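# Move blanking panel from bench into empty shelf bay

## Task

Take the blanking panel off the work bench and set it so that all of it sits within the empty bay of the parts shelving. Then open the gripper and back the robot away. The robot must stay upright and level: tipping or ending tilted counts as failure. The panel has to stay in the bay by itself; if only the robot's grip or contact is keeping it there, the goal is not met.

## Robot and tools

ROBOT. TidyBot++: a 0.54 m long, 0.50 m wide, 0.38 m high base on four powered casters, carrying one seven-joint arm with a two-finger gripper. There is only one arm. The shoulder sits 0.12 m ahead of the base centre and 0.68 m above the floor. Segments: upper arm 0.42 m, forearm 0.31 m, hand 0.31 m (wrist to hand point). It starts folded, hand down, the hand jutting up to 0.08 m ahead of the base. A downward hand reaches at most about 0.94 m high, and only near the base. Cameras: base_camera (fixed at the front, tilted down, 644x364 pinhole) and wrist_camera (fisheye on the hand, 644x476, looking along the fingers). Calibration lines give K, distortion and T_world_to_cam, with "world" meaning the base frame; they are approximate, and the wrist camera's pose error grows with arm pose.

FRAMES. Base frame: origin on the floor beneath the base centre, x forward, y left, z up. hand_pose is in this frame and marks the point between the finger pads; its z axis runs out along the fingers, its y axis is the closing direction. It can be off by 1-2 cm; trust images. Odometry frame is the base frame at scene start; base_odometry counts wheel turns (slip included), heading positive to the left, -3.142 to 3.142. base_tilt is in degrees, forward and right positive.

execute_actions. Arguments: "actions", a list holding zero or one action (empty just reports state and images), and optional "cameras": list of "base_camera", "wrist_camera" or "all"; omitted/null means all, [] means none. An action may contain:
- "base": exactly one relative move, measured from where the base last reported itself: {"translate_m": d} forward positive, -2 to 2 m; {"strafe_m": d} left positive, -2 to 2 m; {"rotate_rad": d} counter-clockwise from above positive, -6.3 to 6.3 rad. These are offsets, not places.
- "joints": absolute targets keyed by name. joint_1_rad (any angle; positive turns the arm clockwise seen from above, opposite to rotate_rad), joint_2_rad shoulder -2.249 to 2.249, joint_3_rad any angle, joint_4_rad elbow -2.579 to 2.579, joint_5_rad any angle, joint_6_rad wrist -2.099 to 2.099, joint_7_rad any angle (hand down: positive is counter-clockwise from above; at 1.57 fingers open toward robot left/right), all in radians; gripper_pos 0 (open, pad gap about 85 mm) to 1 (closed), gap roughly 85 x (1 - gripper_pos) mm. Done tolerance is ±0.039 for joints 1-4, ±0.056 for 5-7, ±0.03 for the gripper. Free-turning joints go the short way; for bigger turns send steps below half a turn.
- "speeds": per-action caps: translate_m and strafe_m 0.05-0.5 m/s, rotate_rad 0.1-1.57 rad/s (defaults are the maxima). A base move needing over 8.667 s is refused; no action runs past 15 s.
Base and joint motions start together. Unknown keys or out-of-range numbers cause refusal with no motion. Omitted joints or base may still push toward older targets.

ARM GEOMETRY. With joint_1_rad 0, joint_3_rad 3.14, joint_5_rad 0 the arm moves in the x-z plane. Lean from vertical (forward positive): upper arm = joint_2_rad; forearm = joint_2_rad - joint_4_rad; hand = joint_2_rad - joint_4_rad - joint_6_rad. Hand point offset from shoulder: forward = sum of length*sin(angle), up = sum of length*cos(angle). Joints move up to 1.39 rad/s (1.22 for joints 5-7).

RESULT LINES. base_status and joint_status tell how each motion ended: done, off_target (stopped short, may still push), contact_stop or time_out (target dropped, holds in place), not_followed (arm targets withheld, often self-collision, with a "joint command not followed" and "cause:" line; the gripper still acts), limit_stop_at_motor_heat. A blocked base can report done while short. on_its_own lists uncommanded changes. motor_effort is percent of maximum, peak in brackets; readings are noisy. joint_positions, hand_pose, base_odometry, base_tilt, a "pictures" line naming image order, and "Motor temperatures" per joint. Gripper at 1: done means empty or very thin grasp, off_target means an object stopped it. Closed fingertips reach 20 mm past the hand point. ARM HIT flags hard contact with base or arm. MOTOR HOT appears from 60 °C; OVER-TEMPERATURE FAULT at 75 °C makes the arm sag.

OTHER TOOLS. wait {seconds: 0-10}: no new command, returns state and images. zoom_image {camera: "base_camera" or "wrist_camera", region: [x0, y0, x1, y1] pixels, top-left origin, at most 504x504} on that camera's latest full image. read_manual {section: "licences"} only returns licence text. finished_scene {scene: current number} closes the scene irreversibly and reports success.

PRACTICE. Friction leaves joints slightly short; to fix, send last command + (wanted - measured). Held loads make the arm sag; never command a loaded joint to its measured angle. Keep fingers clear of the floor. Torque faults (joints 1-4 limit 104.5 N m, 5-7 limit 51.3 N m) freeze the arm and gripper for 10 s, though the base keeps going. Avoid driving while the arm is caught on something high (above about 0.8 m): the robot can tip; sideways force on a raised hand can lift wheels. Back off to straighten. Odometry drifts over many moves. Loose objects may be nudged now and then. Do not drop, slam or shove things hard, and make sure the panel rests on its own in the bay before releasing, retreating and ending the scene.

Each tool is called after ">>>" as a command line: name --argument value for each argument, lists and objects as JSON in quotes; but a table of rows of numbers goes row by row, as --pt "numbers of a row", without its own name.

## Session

>>> execute_actions --actions '[]'

Scene clock: 0.00 s.
Motor temperatures (°C, as the motors report them): [33 32 28 31 41 37 44]
base_odometry: x=+0.000 y=+0.000 heading=+0.000 (m, m, rad; odometry frame)
base_tilt: forward=-0.2 right=-0.1 (deg)
base_status: not commanded
joint_positions: joint_1_rad=+0.006 joint_2_rad=-0.348 joint_3_rad=+3.137 joint_4_rad=-2.548 joint_5_rad=+0.004 joint_6_rad=-0.856 joint_7_rad=+1.549 gripper_pos=+0.000
joint_status: not commanded
motor_effort: joint_1_rad=+0 joint_2_rad=-3 joint_3_rad=+0 joint_4_rad=+13 joint_5_rad=-1 joint_6_rad=+0 joint_7_rad=-1 (%)
hand_pose: x=+0.2561 y=-0.0001 z=+0.5821 quat_wxyz=(+0.002, +0.999, -0.011, +0.043) (m; base frame)
pictures: base_camera, wrist_camera
camera_calibration (this result's frames):
wrist_camera: T_world_to_cam=[[-0.0208139, -0.997995, 0.0597674, -0.03795], [-0.995801, 0.0153636, -0.0902456, 0.368019], [0.0891465, -0.0613948, -0.994125, 0.690876], [0, 0, 0, 1]] pos_world=[0.304094, -0.00111181, 0.722298]
Images, in order (width x height): base_camera 644x364, wrist_camera 644x476.

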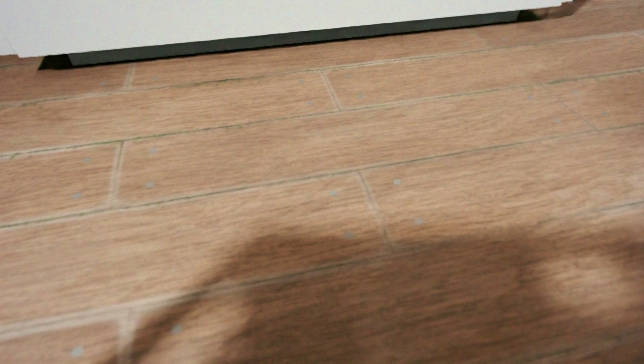

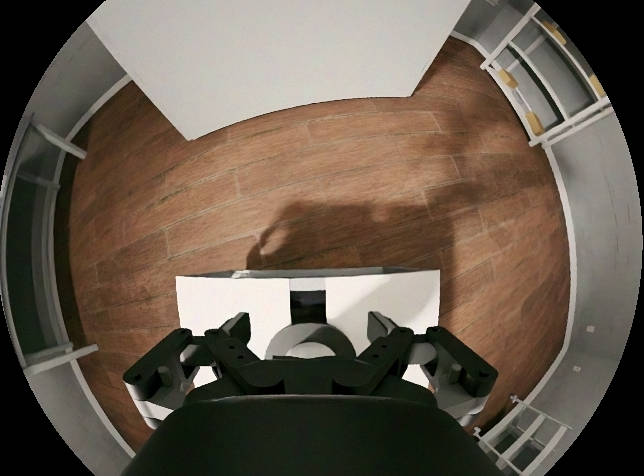

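Bench left, shelf right-front, cabinet ahead.

>>> execute_actions --actions '[{"joints":{"joint_1_rad":1.0,"joint_6_rad":0.45}}]' --cameras '["wrist_camera"]'

>>> execute_actions --actions '[{"joints":{"joint_1_rad":-1.45,"joint_2_rad":-0.3,"joint_4_rad":-1.9,"joint_6_rad":-0.3}}]' --cameras '["wrist_camera"]'

Scene clock: 4.57 s.
Motor temperatures (°C, as the motors report them): [33 32 28 31 41 37 44]
base_odometry: x=+0.000 y=+0.000 heading=+0.000 (m, m, rad; odometry frame)
base_tilt: forward=-0.2 right=-0.1 (deg)
base_status: not commanded
joint_positions: joint_1_rad=+0.990 joint_2_rad=-0.348 joint_3_rad=+3.137 joint_4_rad=-2.548 joint_5_rad=+0.004 joint_6_rad=+0.417 joint_7_rad=+1.549 gripper_pos=+0.000
joint_status: all done
motor_effort: joint_1_rad=+0(0) joint_2_rad=-7(5) joint_3_rad=+0(1) joint_4_rad=+17(17) joint_5_rad=-1(1) joint_6_rad=+7(7) joint_7_rad=-2(2) (%)
hand_pose: x=+0.3497 y=-0.3447 z=+0.8266 quat_wxyz=(+0.292, +0.682, -0.374, +0.556) (m; base frame)
pictures: wrist_camera
camera_calibration (this result's frames):
wrist_camera: T_world_to_cam=[[-0.863572, -0.504225, 0.000422345, 0.119392], [-0.104379, 0.177947, -0.978489, 0.96719], [0.493304, -0.845039, -0.2063, -0.158253], [0, 0, 0, 1]] pos_world=[0.282125, -0.245637, 0.913686]
Images, in order (width x height): wrist_camera 644x476.

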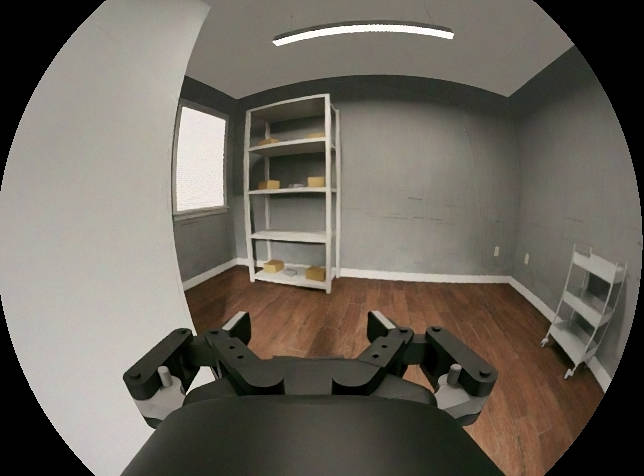

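Scene clock: 8.00 s.
Motor temperatures (°C, as the motors report them): [33 32 28 31 41 37 44]
base_odometry: x=+0.000 y=+0.000 heading=+0.000 (m, m, rad; odometry frame)
base_tilt: forward=-0.2 right=-0.1 (deg)
base_status: not commanded
joint_positions: joint_1_rad=-1.441 joint_2_rad=-0.321 joint_3_rad=+3.137 joint_4_rad=-1.924 joint_5_rad=+0.004 joint_6_rad=-0.263 joint_7_rad=+1.549 gripper_pos=+0.000
joint_status: all done
motor_effort: joint_1_rad=+1(0) joint_2_rad=-9(9) joint_3_rad=+0(0) joint_4_rad=+20(20) joint_5_rad=-1(1) joint_6_rad=+7(8) joint_7_rad=-2(1) (%)
hand_pose: x=+0.1778 y=+0.4755 z=+0.9805 quat_wxyz=(-0.397, +0.607, +0.526, +0.444) (m; base frame)
pictures: wrist_camera
camera_calibration (this result's frames):
wrist_camera: T_world_to_cam=[[0.982979, -0.183619, 0.005998, -0.101734], [-0.0468808, -0.282269, -0.958189, 1.14249], [0.177635, 0.941599, -0.286073, -0.0637394], [0, 0, 0, 1]] pos_world=[0.164885, 0.363827, 1.0771]
Images, in order (width x height): wrist_camera 644x476.

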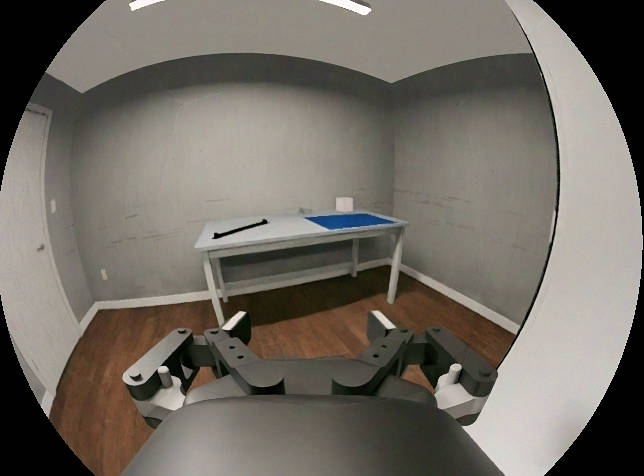

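>>> execute_actions --actions '[{"base":{"rotate_rad":1.67},"joints":{"joint_1_rad":0.0,"joint_2_rad":-0.3,"joint_4_rad":-1.6,"joint_6_rad":-1.2,"joint_7_rad":1.58}}]' --cameras '[]'

>>> execute_actions --actions '[{"base":{"translate_m":1.25}}]'

Scene clock: 19.37 s.
Motor temperatures (°C, as the motors report them): [33 31 28 31 41 37 44]
base_odometry: x=+0.000 y=+0.000 heading=+1.670 (m, m, rad; odometry frame)
base_tilt: forward=-0.2 right=-0.1 (deg)
base_status: done
joint_positions: joint_1_rad=-0.009 joint_2_rad=-0.313 joint_3_rad=+3.136 joint_4_rad=-1.625 joint_5_rad=+0.004 joint_6_rad=-1.164 joint_7_rad=+1.557 gripper_pos=+0.000
joint_status: all done
motor_effort: joint_1_rad=+1(2) joint_2_rad=-8(11) joint_3_rad=+0(2) joint_4_rad=+18(21) joint_5_rad=-1(1) joint_6_rad=+5(7) joint_7_rad=-2(2) (%)
hand_pose: x=+0.4855 y=+0.0056 z=+0.9177 quat_wxyz=(-0.002, +0.945, +0.000, +0.327) (m; base frame)
pictures: none
No camera images: the call's "cameras" was empty. Leave "cameras" out to get every camera's image.

Scene clock: 26.10 s.
Motor temperatures (°C, as the motors report them): [33 31 28 32 41 37 44]
TORQUE WARNING: joint_2_rad reached its warning level (56.7 N m).
base_odometry: x=-0.117 y=+1.164 heading=+1.665 (m, m, rad; odometry frame)
base_tilt: forward=-0.2 right=-0.1 (deg)
base_status: translate_m time_out (by the wheels' count: +1.169 of +1.250)
joint_positions: joint_1_rad=-0.007 joint_2_rad=-0.296 joint_3_rad=+3.137 joint_4_rad=-1.616 joint_5_rad=+0.005 joint_6_rad=-1.173 joint_7_rad=+1.557 gripper_pos=+0.000
joint_status: not commanded
motor_effort: joint_1_rad=+1(2) joint_2_rad=-6(29) joint_3_rad=-1(5) joint_4_rad=+18(21) joint_5_rad=-1(3) joint_6_rad=+5(7) joint_7_rad=-1(1) (%)
hand_pose: x=+0.4889 y=+0.0045 z=+0.9142 quat_wxyz=(-0.001, +0.948, -0.001, +0.319) (m; base frame)
pictures: base_camera, wrist_camera
camera_calibration (this result's frames):
wrist_camera: T_world_to_cam=[[-0.0307927, -0.998486, 0.0455793, -0.0305267], [-0.793892, -0.0032734, -0.60805, 1.00452], [0.607279, -0.0549085, -0.792589, 0.562925], [0, 0, 0, 1]] pos_world=[0.454691, 0.00371711, 1.05836]
Images, in order (width x height): base_camera 644x364, wrist_camera 644x476.

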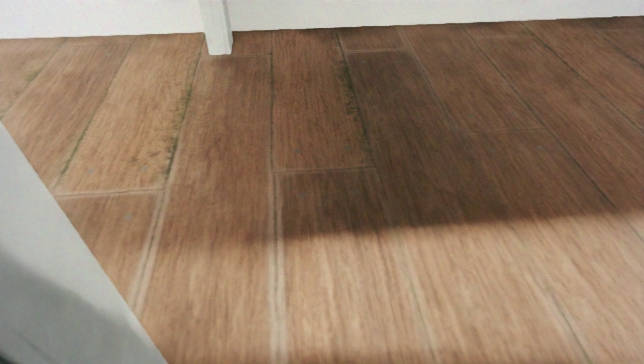

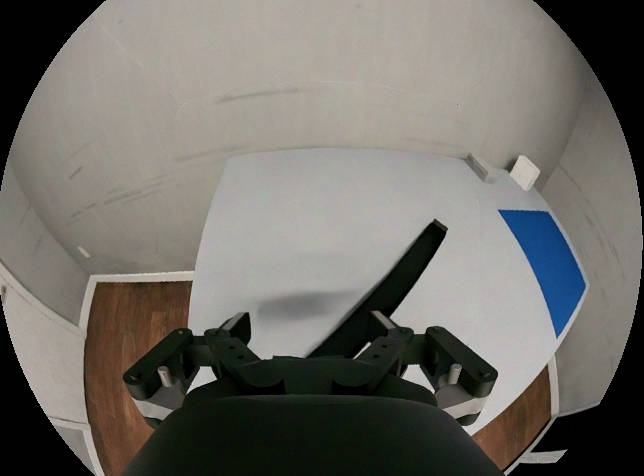

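>>> execute_actions --actions '[{"base":{"translate_m":-0.2},"joints":{"joint_2_rad":-0.45,"joint_4_rad":-1.5,"joint_6_rad":-1.6},"speeds":{"translate_m":0.2}}]'

Scene clock: 30.63 s.
Motor temperatures (°C, as the motors report them): [33 31 28 32 41 37 44]
base_odometry: x=-0.098 y=+0.964 heading=+1.666 (m, m, rad; odometry frame)
base_tilt: forward=-0.2 right=-0.1 (deg)
base_status: done
joint_positions: joint_1_rad=-0.007 joint_2_rad=-0.455 joint_3_rad=+3.137 joint_4_rad=-1.518 joint_5_rad=+0.005 joint_6_rad=-1.574 joint_7_rad=+1.557 gripper_pos=+0.000
joint_status: all done
motor_effort: joint_1_rad=+1(0) joint_2_rad=-1(14) joint_3_rad=+0(0) joint_4_rad=+16(18) joint_5_rad=-1(1) joint_6_rad=+4(5) joint_7_rad=-1(2) (%)
hand_pose: x=+0.3593 y=+0.0031 z=+0.9402 quat_wxyz=(+0.000, +0.968, -0.002, +0.250) (m; base frame)
pictures: base_camera, wrist_camera
camera_calibration (this result's frames):
wrist_camera: T_world_to_cam=[[-0.0260873, -0.998345, 0.0512563, -0.0441926], [-0.872834, -0.00224754, -0.488012, 0.832934], [0.487319, -0.0574692, -0.871331, 0.779328], [0, 0, 0, 1]] pos_world=[0.346079, 0.00254, 1.0878]
Images, in order (width x height): base_camera 644x364, wrist_camera 644x476.

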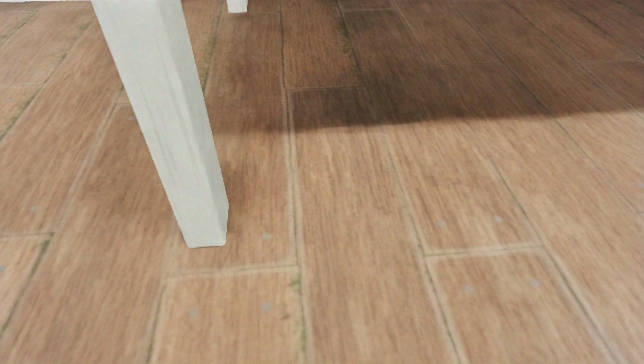

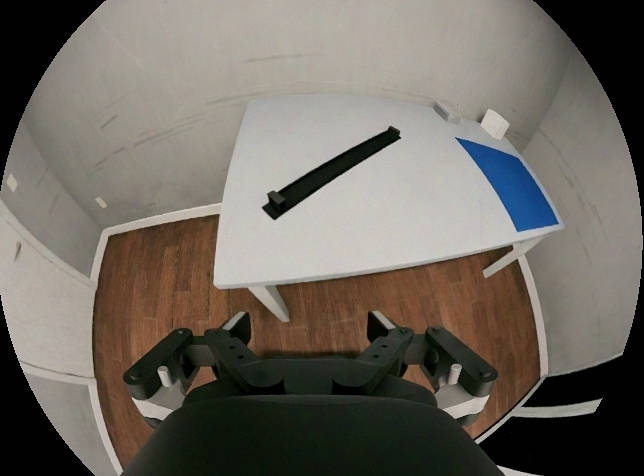

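>>> execute_actions --actions '[{"base":{"translate_m":0.12},"joints":{"joint_1_rad":-0.16,"joint_2_rad":0.19,"joint_4_rad":-1.19,"joint_6_rad":-1.79,"joint_7_rad":2.21},"speeds":{"translate_m":0.15}}]' --cameras '["wrist_camera"]'

Scene clock: 38.90 s.
Motor temperatures (°C, as the motors report them): [33 31 28 32 41 37 44]
base_odometry: x=-0.109 y=+1.084 heading=+1.666 (m, m, rad; odometry frame)
base_tilt: forward=-0.2 right=-0.1 (deg)
base_status: done
joint_positions: joint_1_rad=-0.148 joint_2_rad=+0.180 joint_3_rad=+3.137 joint_4_rad=-1.215 joint_5_rad=+0.005 joint_6_rad=-1.753 joint_7_rad=+2.190 gripper_pos=+0.000
joint_status: all done
motor_effort: joint_1_rad=+0(1) joint_2_rad=-22(24) joint_3_rad=+0(0) joint_4_rad=+15(16) joint_5_rad=+0(0) joint_6_rad=+0(5) joint_7_rad=-1(0) (%)
hand_pose: x=+0.4975 y=+0.0579 z=+0.8395 quat_wxyz=(+0.001, +0.927, +0.376, -0.003) (m; base frame)
pictures: wrist_camera
camera_calibration (this result's frames):
wrist_camera: T_world_to_cam=[[0.699623, -0.712305, 0.0561164, -0.362344], [-0.713515, -0.700637, 0.00221251, 0.454205], [0.0377412, -0.0415878, -0.998422, 0.956855], [0, 0, 0, 1]] pos_world=[0.541473, 0.099927, 0.974673]
Images, in order (width x height): wrist_camera 644x476.

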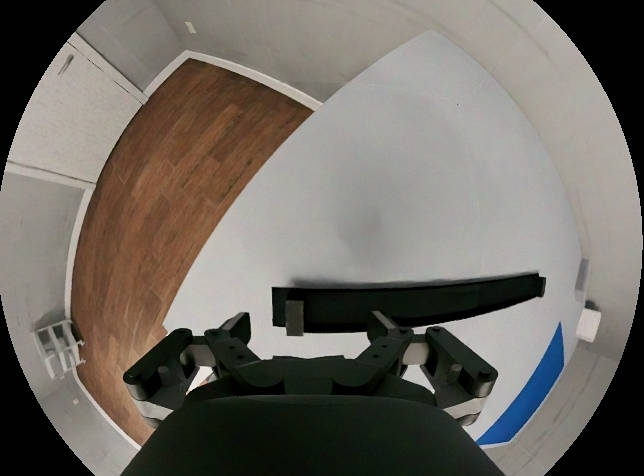

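>>> execute_actions --actions '[{"joints":{"joint_2_rad":0.12,"joint_4_rad":-1.495,"joint_6_rad":-1.49}}]' --cameras '["wrist_camera"]'

Scene clock: 44.47 s.
Motor temperatures (°C, as the motors report them): [33 31 28 32 41 37 44]
base_odometry: x=-0.109 y=+1.084 heading=+1.666 (m, m, rad; odometry frame)
base_tilt: forward=-0.2 right=-0.1 (deg)
base_status: not commanded
joint_positions: joint_1_rad=-0.148 joint_2_rad=+0.140 joint_3_rad=+3.137 joint_4_rad=-1.474 joint_5_rad=+0.005 joint_6_rad=-1.525 joint_7_rad=+2.190 gripper_pos=+0.000
joint_status: all done
motor_effort: joint_1_rad=+1(1) joint_2_rad=-20(22) joint_3_rad=-1(0) joint_4_rad=+16(16) joint_5_rad=-1(1) joint_6_rad=-1(1) joint_7_rad=-2(1) (%)
hand_pose: x=+0.4880 y=+0.0565 z=+0.7733 quat_wxyz=(+0.002, +0.926, +0.376, +0.000) (m; base frame)
pictures: wrist_camera
camera_calibration (this result's frames):
wrist_camera: T_world_to_cam=[[0.699986, -0.71159, 0.0604884, -0.356562], [-0.712744, -0.701415, -0.00345021, 0.450615], [0.0448827, -0.0406977, -0.998163, 0.887288], [0, 0, 0, 1]] pos_world=[0.530938, 0.0984525, 0.908781]
Images, in order (width x height): wrist_camera 644x476.

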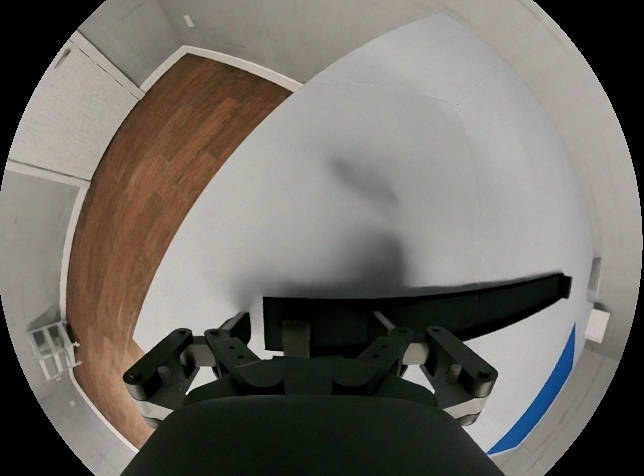

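>>> execute_actions --actions '[{"joints":{"gripper_pos":1.0}}]' --cameras '[]'

>>> execute_actions --actions '[{"joints":{"joint_2_rad":0.1,"joint_4_rad":-1.2,"joint_6_rad":-1.75}}]' --cameras '["wrist_camera"]'

Scene clock: 47.93 s.
Motor temperatures (°C, as the motors report them): [33 31 28 32 41 37 44]
base_odometry: x=-0.109 y=+1.084 heading=+1.666 (m, m, rad; odometry frame)
base_tilt: forward=-0.2 right=-0.1 (deg)
base_status: not commanded
joint_positions: joint_1_rad=-0.155 joint_2_rad=+0.107 joint_3_rad=+3.137 joint_4_rad=-1.473 joint_5_rad=+0.005 joint_6_rad=-1.520 joint_7_rad=+2.190 gripper_pos=+0.845
joint_status: gripper_pos off_target (ended at +0.845, target +1.000)
motor_effort: joint_1_rad=+0(1) joint_2_rad=-15(22) joint_3_rad=+0(3) joint_4_rad=+13(15) joint_5_rad=+0(4) joint_6_rad=+3(4) joint_7_rad=-2(2) (%)
hand_pose: x=+0.4865 y=+0.0592 z=+0.7862 quat_wxyz=(+0.007, +0.925, +0.380, +0.020) (m; base frame)
pictures: none
No camera images: the call's "cameras" was empty. Leave "cameras" out to get every camera's image.

Scene clock: 49.30 s.
Motor temperatures (°C, as the motors report them): [33 31 28 32 41 37 44]
base_odometry: x=-0.109 y=+1.084 heading=+1.666 (m, m, rad; odometry frame)
base_tilt: forward=-0.2 right=-0.1 (deg)
base_status: not commanded
joint_positions: joint_1_rad=-0.155 joint_2_rad=+0.113 joint_3_rad=+3.137 joint_4_rad=-1.225 joint_5_rad=+0.005 joint_6_rad=-1.717 joint_7_rad=+2.190 gripper_pos=+0.845
joint_status: all done
motor_effort: joint_1_rad=+1(1) joint_2_rad=-21(24) joint_3_rad=-1(0) joint_4_rad=+16(17) joint_5_rad=-1(1) joint_6_rad=+1(3) joint_7_rad=-2(1) (%)
hand_pose: x=+0.4944 y=+0.0604 z=+0.8622 quat_wxyz=(+0.012, +0.924, +0.379, +0.041) (m; base frame)
pictures: wrist_camera
camera_calibration (this result's frames):
wrist_camera: T_world_to_cam=[[0.697589, -0.70804, 0.109768, -0.40518], [-0.704859, -0.705657, -0.0722634, 0.513924], [0.128624, -0.0269605, -0.991327, 0.92785], [0, 0, 0, 1]] pos_world=[0.525549, 0.100785, 1.00142]
Images, in order (width x height): wrist_camera 644x476.

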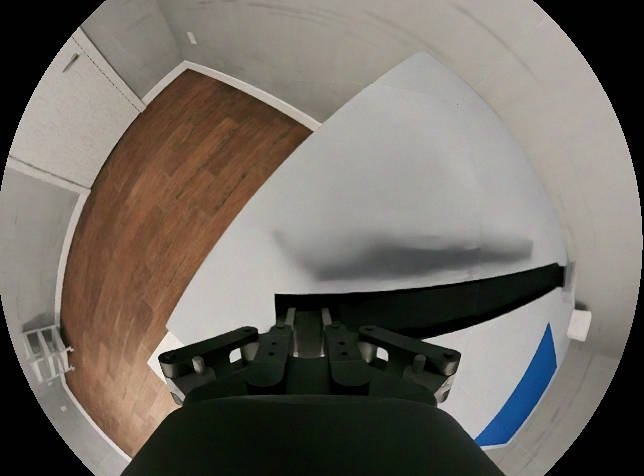

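>>> execute_actions --actions '[{"base":{"translate_m":-1.2},"speeds":{"translate_m":0.4}}]' --cameras '[]'

>>> execute_actions --actions '[{"base":{"rotate_rad":3.25},"joints":{"joint_1_rad":0.0,"joint_2_rad":0.5,"joint_4_rad":-1.9,"joint_6_rad":0.2,"joint_7_rad":1.58},"speeds":{"rotate_rad":1.0}}]'

Scene clock: 61.07 s.
Motor temperatures (°C, as the motors report them): [33 32 28 32 41 37 44]
base_odometry: x=+0.004 y=-0.111 heading=+1.666 (m, m, rad; odometry frame)
base_tilt: forward=-0.2 right=-0.1 (deg)
base_status: done
joint_positions: joint_1_rad=-0.156 joint_2_rad=+0.109 joint_3_rad=+3.137 joint_4_rad=-1.224 joint_5_rad=+0.005 joint_6_rad=-1.720 joint_7_rad=+2.190 gripper_pos=+0.845
joint_status: not commanded
motor_effort: joint_1_rad=+0(1) joint_2_rad=-21(25) joint_3_rad=-1(2) joint_4_rad=+16(17) joint_5_rad=-1(0) joint_6_rad=+1(1) joint_7_rad=-1(1) (%)
hand_pose: x=+0.4928 y=+0.0602 z=+0.8640 quat_wxyz=(+0.012, +0.924, +0.379, +0.042) (m; base frame)
pictures: none
No camera images: the call's "cameras" was empty. Leave "cameras" out to get every camera's image.

Scene clock: 65.50 s.
Motor temperatures (°C, as the motors report them): [33 32 28 32 41 37 44]
base_odometry: x=+0.004 y=-0.111 heading=-1.368 (m, m, rad; odometry frame)
base_tilt: forward=-0.2 right=-0.1 (deg)
base_status: done
joint_positions: joint_1_rad=-0.005 joint_2_rad=+0.500 joint_3_rad=+3.132 joint_4_rad=-1.880 joint_5_rad=+0.005 joint_6_rad=+0.166 joint_7_rad=+1.597 gripper_pos=+0.845
joint_status: all done
motor_effort: joint_1_rad=+0(5) joint_2_rad=-33(37) joint_3_rad=+0(3) joint_4_rad=+15(18) joint_5_rad=-1(2) joint_6_rad=+7(7) joint_7_rad=-1(1) (%)
hand_pose: x=+0.7866 y=+0.0106 z=+0.6367 quat_wxyz=(+0.002, +0.894, +0.019, +0.447) (m; base frame)
pictures: base_camera, wrist_camera
camera_calibration (this result's frames):
wrist_camera: T_world_to_cam=[[-0.00980461, -0.998287, 0.0576871, -0.0268797], [-0.595385, -0.0405211, -0.802418, 1.04014], [0.803381, -0.0422134, -0.593967, -0.118238], [0, 0, 0, 1]] pos_world=[0.714009, 0.0103227, 0.765947]
Images, in order (width x height): base_camera 644x364, wrist_camera 644x476.

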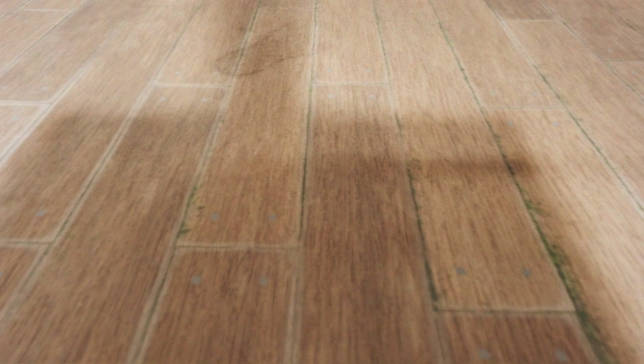

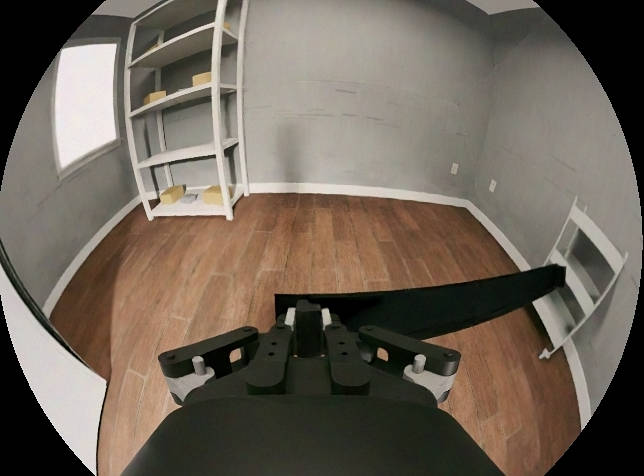

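>>> execute_actions --actions '[{"base":{"translate_m":1.05},"joints":{"joint_2_rad":-0.2,"joint_4_rad":-2.2,"joint_6_rad":-0.3},"speeds":{"translate_m":0.4}}]'

Scene clock: 73.13 s.
Motor temperatures (°C, as the motors report them): [33 32 28 32 41 37 44]
base_odometry: x=+0.217 y=-1.139 heading=-1.367 (m, m, rad; odometry frame)
base_tilt: forward=-0.2 right=-0.1 (deg)
base_status: done
joint_positions: joint_1_rad=-0.005 joint_2_rad=-0.183 joint_3_rad=+3.132 joint_4_rad=-2.183 joint_5_rad=+0.005 joint_6_rad=-0.270 joint_7_rad=+1.597 gripper_pos=+0.845
joint_status: all done
motor_effort: joint_1_rad=+1(1) joint_2_rad=-12(34) joint_3_rad=+0(1) joint_4_rad=+19(19) joint_5_rad=-1(0) joint_6_rad=+7(8) joint_7_rad=-1(1) (%)
hand_pose: x=+0.5663 y=+0.0074 z=+0.7646 quat_wxyz=(+0.005, +0.906, +0.020, +0.422) (m; base frame)
pictures: base_camera, wrist_camera
camera_calibration (this result's frames):
wrist_camera: T_world_to_cam=[[-0.00700746, -0.997778, 0.066256, -0.0477078], [-0.638603, -0.0465215, -0.768129, 1.00979], [0.769504, -0.0476939, -0.636858, 0.186526], [0, 0, 0, 1]] pos_world=[0.500987, 0.00827117, 0.897598]
Images, in order (width x height): base_camera 644x364, wrist_camera 644x476.

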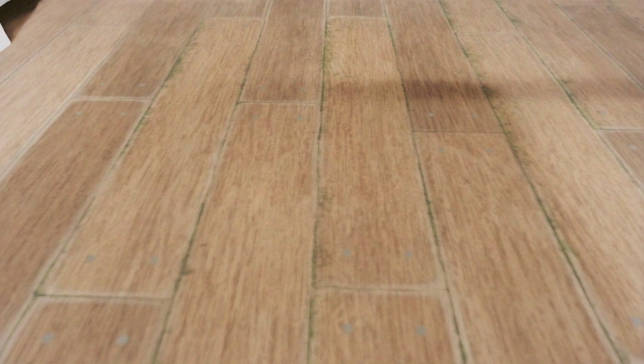

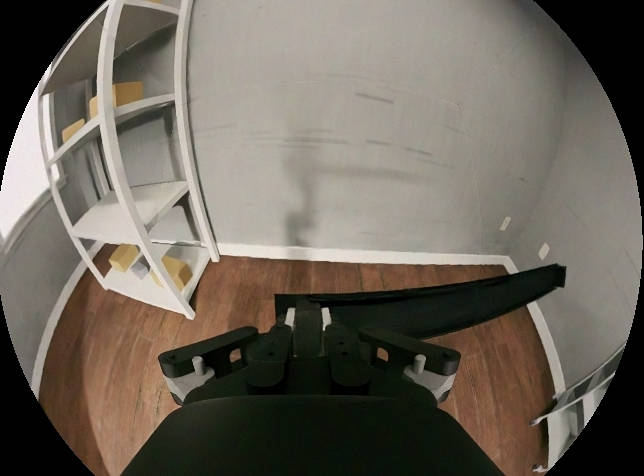

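>>> execute_actions --actions '[{"base":{"translate_m":0.1},"speeds":{"translate_m":0.2}}]' --cameras '[]'

>>> execute_actions --actions '[{"base":{"strafe_m":1.3},"speeds":{"strafe_m":0.4}}]'

Scene clock: 78.20 s.
Motor temperatures (°C, as the motors report them): [33 32 28 32 41 37 44]
base_odometry: x=+0.238 y=-1.237 heading=-1.366 (m, m, rad; odometry frame)
base_tilt: forward=-0.2 right=-0.1 (deg)
base_status: done
joint_positions: joint_1_rad=-0.005 joint_2_rad=-0.187 joint_3_rad=+3.132 joint_4_rad=-2.185 joint_5_rad=+0.005 joint_6_rad=-0.271 joint_7_rad=+1.597 gripper_pos=+0.845
joint_status: not commanded
motor_effort: joint_1_rad=+1(0) joint_2_rad=-12(15) joint_3_rad=+0(0) joint_4_rad=+19(20) joint_5_rad=-1(1) joint_6_rad=+7(7) joint_7_rad=-2(0) (%)
hand_pose: x=+0.5653 y=+0.0074 z=+0.7651 quat_wxyz=(+0.005, +0.906, +0.020, +0.423) (m; base frame)
pictures: none
No camera images: the call's "cameras" was empty. Leave "cameras" out to get every camera's image.

Scene clock: 82.60 s.
Motor temperatures (°C, as the motors report them): [33 32 28 32 41 37 44]
base_odometry: x=+1.511 y=-0.974 heading=-1.367 (m, m, rad; odometry frame)
base_tilt: forward=-0.2 right=-0.1 (deg)
base_status: done
joint_positions: joint_1_rad=-0.005 joint_2_rad=-0.187 joint_3_rad=+3.132 joint_4_rad=-2.185 joint_5_rad=+0.005 joint_6_rad=-0.271 joint_7_rad=+1.597 gripper_pos=+0.845
joint_status: not commanded
motor_effort: joint_1_rad=+1(1) joint_2_rad=-12(13) joint_3_rad=+0(1) joint_4_rad=+18(18) joint_5_rad=+0(0) joint_6_rad=+6(7) joint_7_rad=-2(1) (%)
hand_pose: x=+0.5652 y=+0.0072 z=+0.7650 quat_wxyz=(+0.005, +0.906, +0.020, +0.423) (m; base frame)
pictures: base_camera, wrist_camera
camera_calibration (this result's frames):
wrist_camera: T_world_to_cam=[[-0.00744226, -0.997777, 0.0662316, -0.0476611], [-0.637841, -0.0462732, -0.768776, 1.0095], [0.770132, -0.0479667, -0.636079, 0.186703], [0, 0, 0, 1]] pos_world=[0.499759, 0.008113, 0.897992]
Images, in order (width x height): base_camera 644x364, wrist_camera 644x476.

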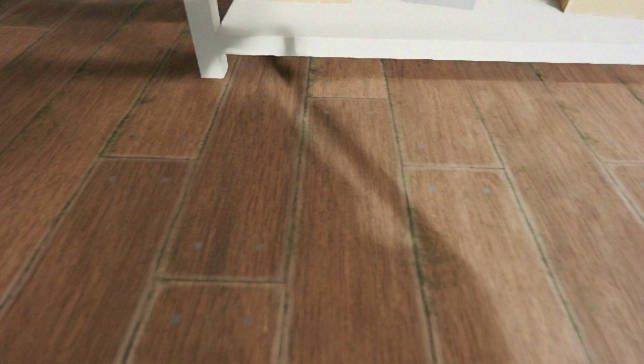

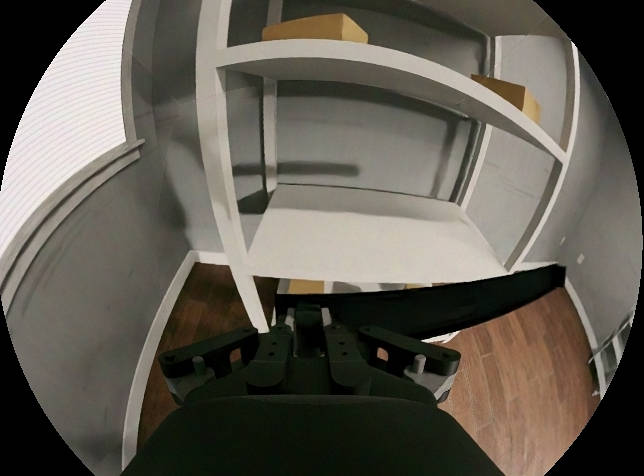

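>>> execute_actions --actions '[{"joints":{"joint_2_rad":0.32,"joint_4_rad":-1.93,"joint_6_rad":-0.3}}]' --cameras '[]'

>>> execute_actions --actions '[{"base":{"translate_m":0.2},"speeds":{"translate_m":0.12}}]'

Scene clock: 94.60 s.
Motor temperatures (°C, as the motors report them): [33 32 28 32 41 37 44]
base_odometry: x=+1.511 y=-0.974 heading=-1.367 (m, m, rad; odometry frame)
base_tilt: forward=-0.2 right=-0.1 (deg)
base_status: not commanded
joint_positions: joint_1_rad=-0.005 joint_2_rad=+0.317 joint_3_rad=+3.132 joint_4_rad=-1.959 joint_5_rad=+0.005 joint_6_rad=-0.271 joint_7_rad=+1.597 gripper_pos=+0.845
joint_status: all done
motor_effort: joint_1_rad=+1(1) joint_2_rad=-27(29) joint_3_rad=-1(1) joint_4_rad=+15(19) joint_5_rad=+0(0) joint_6_rad=+4(7) joint_7_rad=-1(1) (%)
hand_pose: x=+0.6640 y=+0.0085 z=+0.6204 quat_wxyz=(+0.002, +0.956, +0.020, +0.293) (m; base frame)
pictures: none
No camera images: the call's "cameras" was empty. Leave "cameras" out to get every camera's image.

Scene clock: 96.87 s.
Motor temperatures (°C, as the motors report them): [33 32 28 32 41 37 44]
base_odometry: x=+1.552 y=-1.170 heading=-1.366 (m, m, rad; odometry frame)
base_tilt: forward=-0.2 right=-0.1 (deg)
base_status: done
joint_positions: joint_1_rad=-0.005 joint_2_rad=+0.317 joint_3_rad=+3.132 joint_4_rad=-1.953 joint_5_rad=+0.005 joint_6_rad=-0.272 joint_7_rad=+1.597 gripper_pos=+0.845
joint_status: not commanded
motor_effort: joint_1_rad=-1(0) joint_2_rad=-26(29) joint_3_rad=-1(1) joint_4_rad=+15(17) joint_5_rad=-1(1) joint_6_rad=+4(5) joint_7_rad=-1(2) (%)
hand_pose: x=+0.6663 y=+0.0085 z=+0.6221 quat_wxyz=(+0.002, +0.955, +0.020, +0.295) (m; base frame)
pictures: base_camera, wrist_camera
camera_calibration (this result's frames):
wrist_camera: T_world_to_cam=[[0.0104856, -0.997829, 0.0650171, -0.0473789], [-0.821862, -0.0456372, -0.567856, 0.961748], [0.56959, -0.0474807, -0.820556, 0.266424], [0, 0, 0, 1]] pos_world=[0.639168, 0.00926538, 0.76783]
Images, in order (width x height): base_camera 644x364, wrist_camera 644x476.

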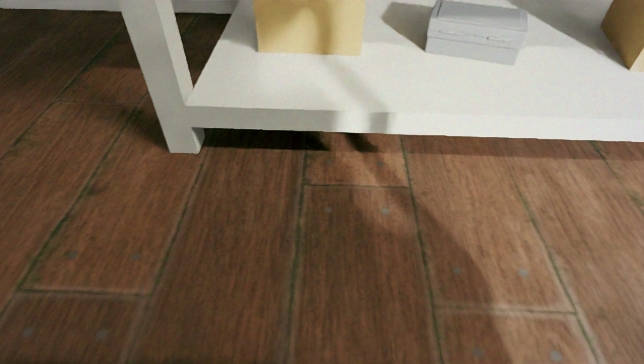

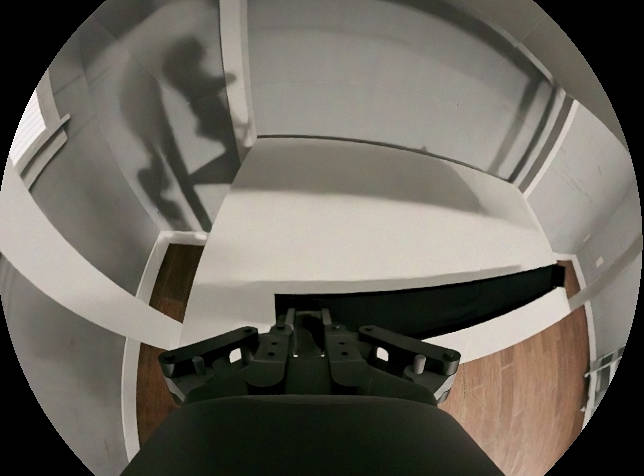

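>>> execute_actions --actions '[{"base":{"translate_m":0.09},"speeds":{"translate_m":0.1}}]' --cameras '[]'

>>> execute_actions --actions '[{"joints":{"joint_2_rad":0.41,"joint_4_rad":-1.96}}]'

Scene clock: 100.20 s.
Motor temperatures (°C, as the motors report them): [33 32 28 32 41 37 44]
base_odometry: x=+1.570 y=-1.258 heading=-1.366 (m, m, rad; odometry frame)
base_tilt: forward=-0.2 right=-0.1 (deg)
base_status: done
joint_positions: joint_1_rad=-0.005 joint_2_rad=+0.318 joint_3_rad=+3.132 joint_4_rad=-1.951 joint_5_rad=+0.005 joint_6_rad=-0.272 joint_7_rad=+1.597 gripper_pos=+0.845
joint_status: not commanded
motor_effort: joint_1_rad=+1(1) joint_2_rad=-27(30) joint_3_rad=-1(2) joint_4_rad=+15(17) joint_5_rad=-1(1) joint_6_rad=+5(6) joint_7_rad=-1(1) (%)
hand_pose: x=+0.6672 y=+0.0085 z=+0.6226 quat_wxyz=(+0.002, +0.955, +0.020, +0.296) (m; base frame)
pictures: none
No camera images: the call's "cameras" was empty. Leave "cameras" out to get every camera's image.

Scene clock: 101.13 s.
Motor temperatures (°C, as the motors report them): [33 32 28 32 41 37 44]
base_odometry: x=+1.570 y=-1.258 heading=-1.366 (m, m, rad; odometry frame)
base_tilt: forward=-0.2 right=-0.1 (deg)
base_status: not commanded
joint_positions: joint_1_rad=-0.005 joint_2_rad=+0.409 joint_3_rad=+3.132 joint_4_rad=-1.951 joint_5_rad=+0.005 joint_6_rad=-0.272 joint_7_rad=+1.597 gripper_pos=+0.845
joint_status: all done
motor_effort: joint_1_rad=+1(0) joint_2_rad=-29(30) joint_3_rad=-1(0) joint_4_rad=+13(15) joint_5_rad=+0(1) joint_6_rad=+5(5) joint_7_rad=-1(2) (%)
hand_pose: x=+0.6594 y=+0.0085 z=+0.5729 quat_wxyz=(+0.001, +0.968, +0.021, +0.252) (m; base frame)
pictures: base_camera, wrist_camera
camera_calibration (this result's frames):
wrist_camera: T_world_to_cam=[[0.0163061, -0.997802, 0.0642267, -0.0475168], [-0.869623, -0.0458536, -0.491582, 0.915891], [0.493446, -0.0478373, -0.86846, 0.307582], [0, 0, 0, 1]] pos_world=[0.64548, 0.0092984, 0.720409]
Images, in order (width x height): base_camera 644x364, wrist_camera 644x476.

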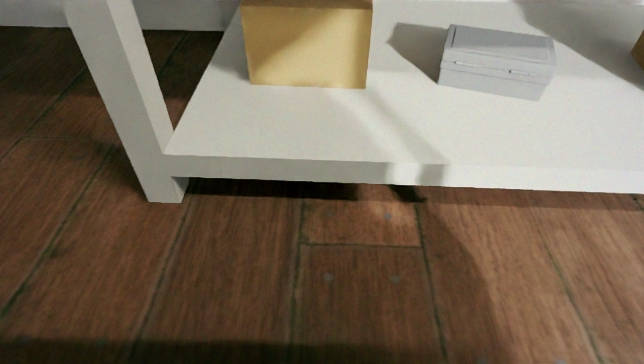

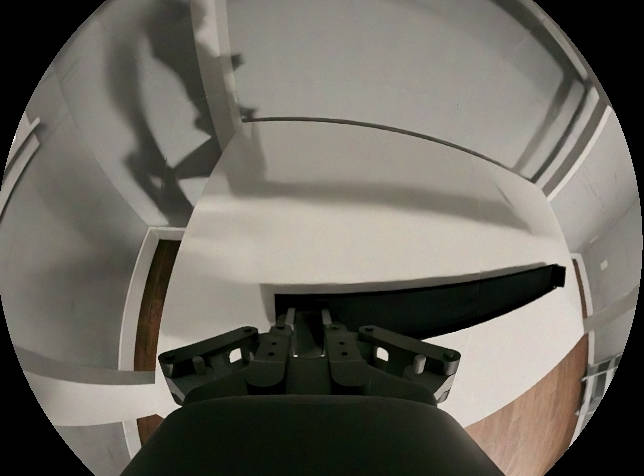

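Shadow is nearly touching; release.

>>> execute_actions --actions '[{"joints":{"gripper_pos":0.5}}]' --cameras '[]'

>>> execute_actions --actions '[{"joints":{"joint_2_rad":0.31}}]' --cameras '[]'

>>> execute_actions --actions '[{"base":{"translate_m":-0.25},"speeds":{"translate_m":0.2}}]'

Scene clock: 103.87 s.
Motor temperatures (°C, as the motors report them): [33 32 28 32 41 37 44]
base_odometry: x=+1.570 y=-1.258 heading=-1.366 (m, m, rad; odometry frame)
base_tilt: forward=-0.2 right=-0.1 (deg)
base_status: not commanded
joint_positions: joint_1_rad=-0.005 joint_2_rad=+0.409 joint_3_rad=+3.132 joint_4_rad=-1.951 joint_5_rad=+0.005 joint_6_rad=-0.272 joint_7_rad=+1.597 gripper_pos=+0.500
joint_status: all done
motor_effort: joint_1_rad=+1(1) joint_2_rad=-28(29) joint_3_rad=+0(1) joint_4_rad=+13(14) joint_5_rad=-1(1) joint_6_rad=+4(4) joint_7_rad=-2(1) (%)
hand_pose: x=+0.6594 y=+0.0085 z=+0.5729 quat_wxyz=(+0.001, +0.968, +0.021, +0.252) (m; base frame)
pictures: none
No camera images: the call's "cameras" was empty. Leave "cameras" out to get every camera's image.

Scene clock: 104.83 s.
Motor temperatures (°C, as the motors report them): [33 32 28 32 41 37 44]
base_odometry: x=+1.570 y=-1.258 heading=-1.366 (m, m, rad; odometry frame)
base_tilt: forward=-0.2 right=-0.1 (deg)
base_status: not commanded
joint_positions: joint_1_rad=-0.005 joint_2_rad=+0.316 joint_3_rad=+3.132 joint_4_rad=-1.951 joint_5_rad=+0.005 joint_6_rad=-0.272 joint_7_rad=+1.597 gripper_pos=+0.500
joint_status: all done
motor_effort: joint_1_rad=+1(0) joint_2_rad=-27(30) joint_3_rad=-1(0) joint_4_rad=+15(15) joint_5_rad=-1(1) joint_6_rad=+5(5) joint_7_rad=-2(1) (%)
hand_pose: x=+0.6672 y=+0.0085 z=+0.6237 quat_wxyz=(+0.002, +0.955, +0.020, +0.297) (m; base frame)
pictures: none
No camera images: the call's "cameras" was empty. Leave "cameras" out to get every camera's image.

Scene clock: 106.87 s.
Motor temperatures (°C, as the motors report them): [33 32 28 32 41 37 44]
base_odometry: x=+1.519 y=-1.013 heading=-1.365 (m, m, rad; odometry frame)
base_tilt: forward=-0.2 right=-0.1 (deg)
base_status: done
joint_positions: joint_1_rad=-0.005 joint_2_rad=+0.316 joint_3_rad=+3.132 joint_4_rad=-1.951 joint_5_rad=+0.005 joint_6_rad=-0.272 joint_7_rad=+1.597 gripper_pos=+0.500
joint_status: not commanded
motor_effort: joint_1_rad=+1(2) joint_2_rad=-26(30) joint_3_rad=-2(2) joint_4_rad=+15(16) joint_5_rad=-1(1) joint_6_rad=+5(5) joint_7_rad=-1(2) (%)
hand_pose: x=+0.6672 y=+0.0084 z=+0.6239 quat_wxyz=(+0.002, +0.955, +0.020, +0.297) (m; base frame)
pictures: base_camera, wrist_camera
camera_calibration (this result's frames):
wrist_camera: T_world_to_cam=[[0.0100877, -0.997833, 0.065023, -0.0473199], [-0.81981, -0.0454854, -0.570826, 0.963992], [0.572546, -0.0475482, -0.818492, 0.264103], [0, 0, 0, 1]] pos_world=[0.639557, 0.00918783, 0.769515]
Images, in order (width x height): base_camera 644x364, wrist_camera 644x476.

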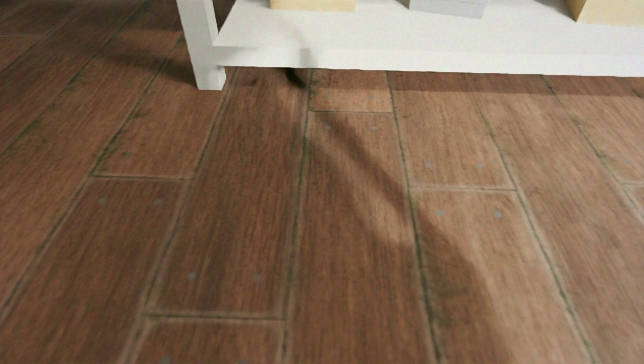

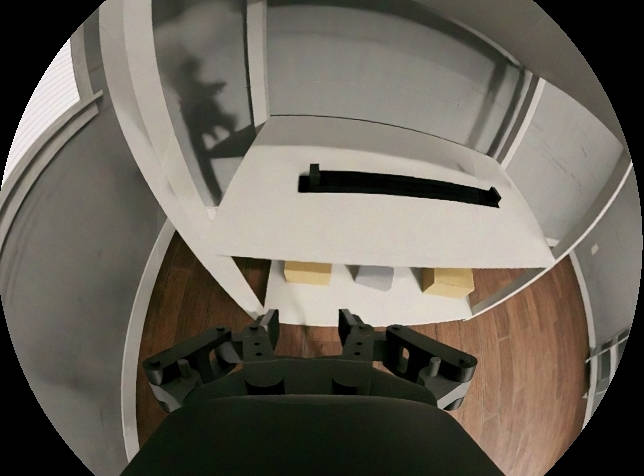

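Well inside and the hand is clear.

>>> execute_actions --actions '[{"joints":{"joint_2_rad":-0.3,"joint_4_rad":-2.4}}]' --cameras '[]'

>>> finished_scene --scene 2

Scene clock: 111.30 s.
Motor temperatures (°C, as the motors report them): [33 32 28 32 41 37 44]
base_odometry: x=+1.519 y=-1.013 heading=-1.365 (m, m, rad; odometry frame)
base_tilt: forward=-0.2 right=-0.1 (deg)
base_status: not commanded
joint_positions: joint_1_rad=-0.005 joint_2_rad=-0.287 joint_3_rad=+3.132 joint_4_rad=-2.379 joint_5_rad=+0.005 joint_6_rad=-0.272 joint_7_rad=+1.597 gripper_pos=+0.500
joint_status: all done
motor_effort: joint_1_rad=+0(1) joint_2_rad=-8(28) joint_3_rad=+0(1) joint_4_rad=+17(17) joint_5_rad=-1(1) joint_6_rad=+5(6) joint_7_rad=-2(2) (%)
hand_pose: x=+0.4908 y=+0.0060 z=+0.7069 quat_wxyz=(+0.005, +0.925, +0.021, +0.379) (m; base frame)
pictures: none
No camera images: the call's "cameras" was empty. Leave "cameras" out to get every camera's image.

The scene is finished: the task was done.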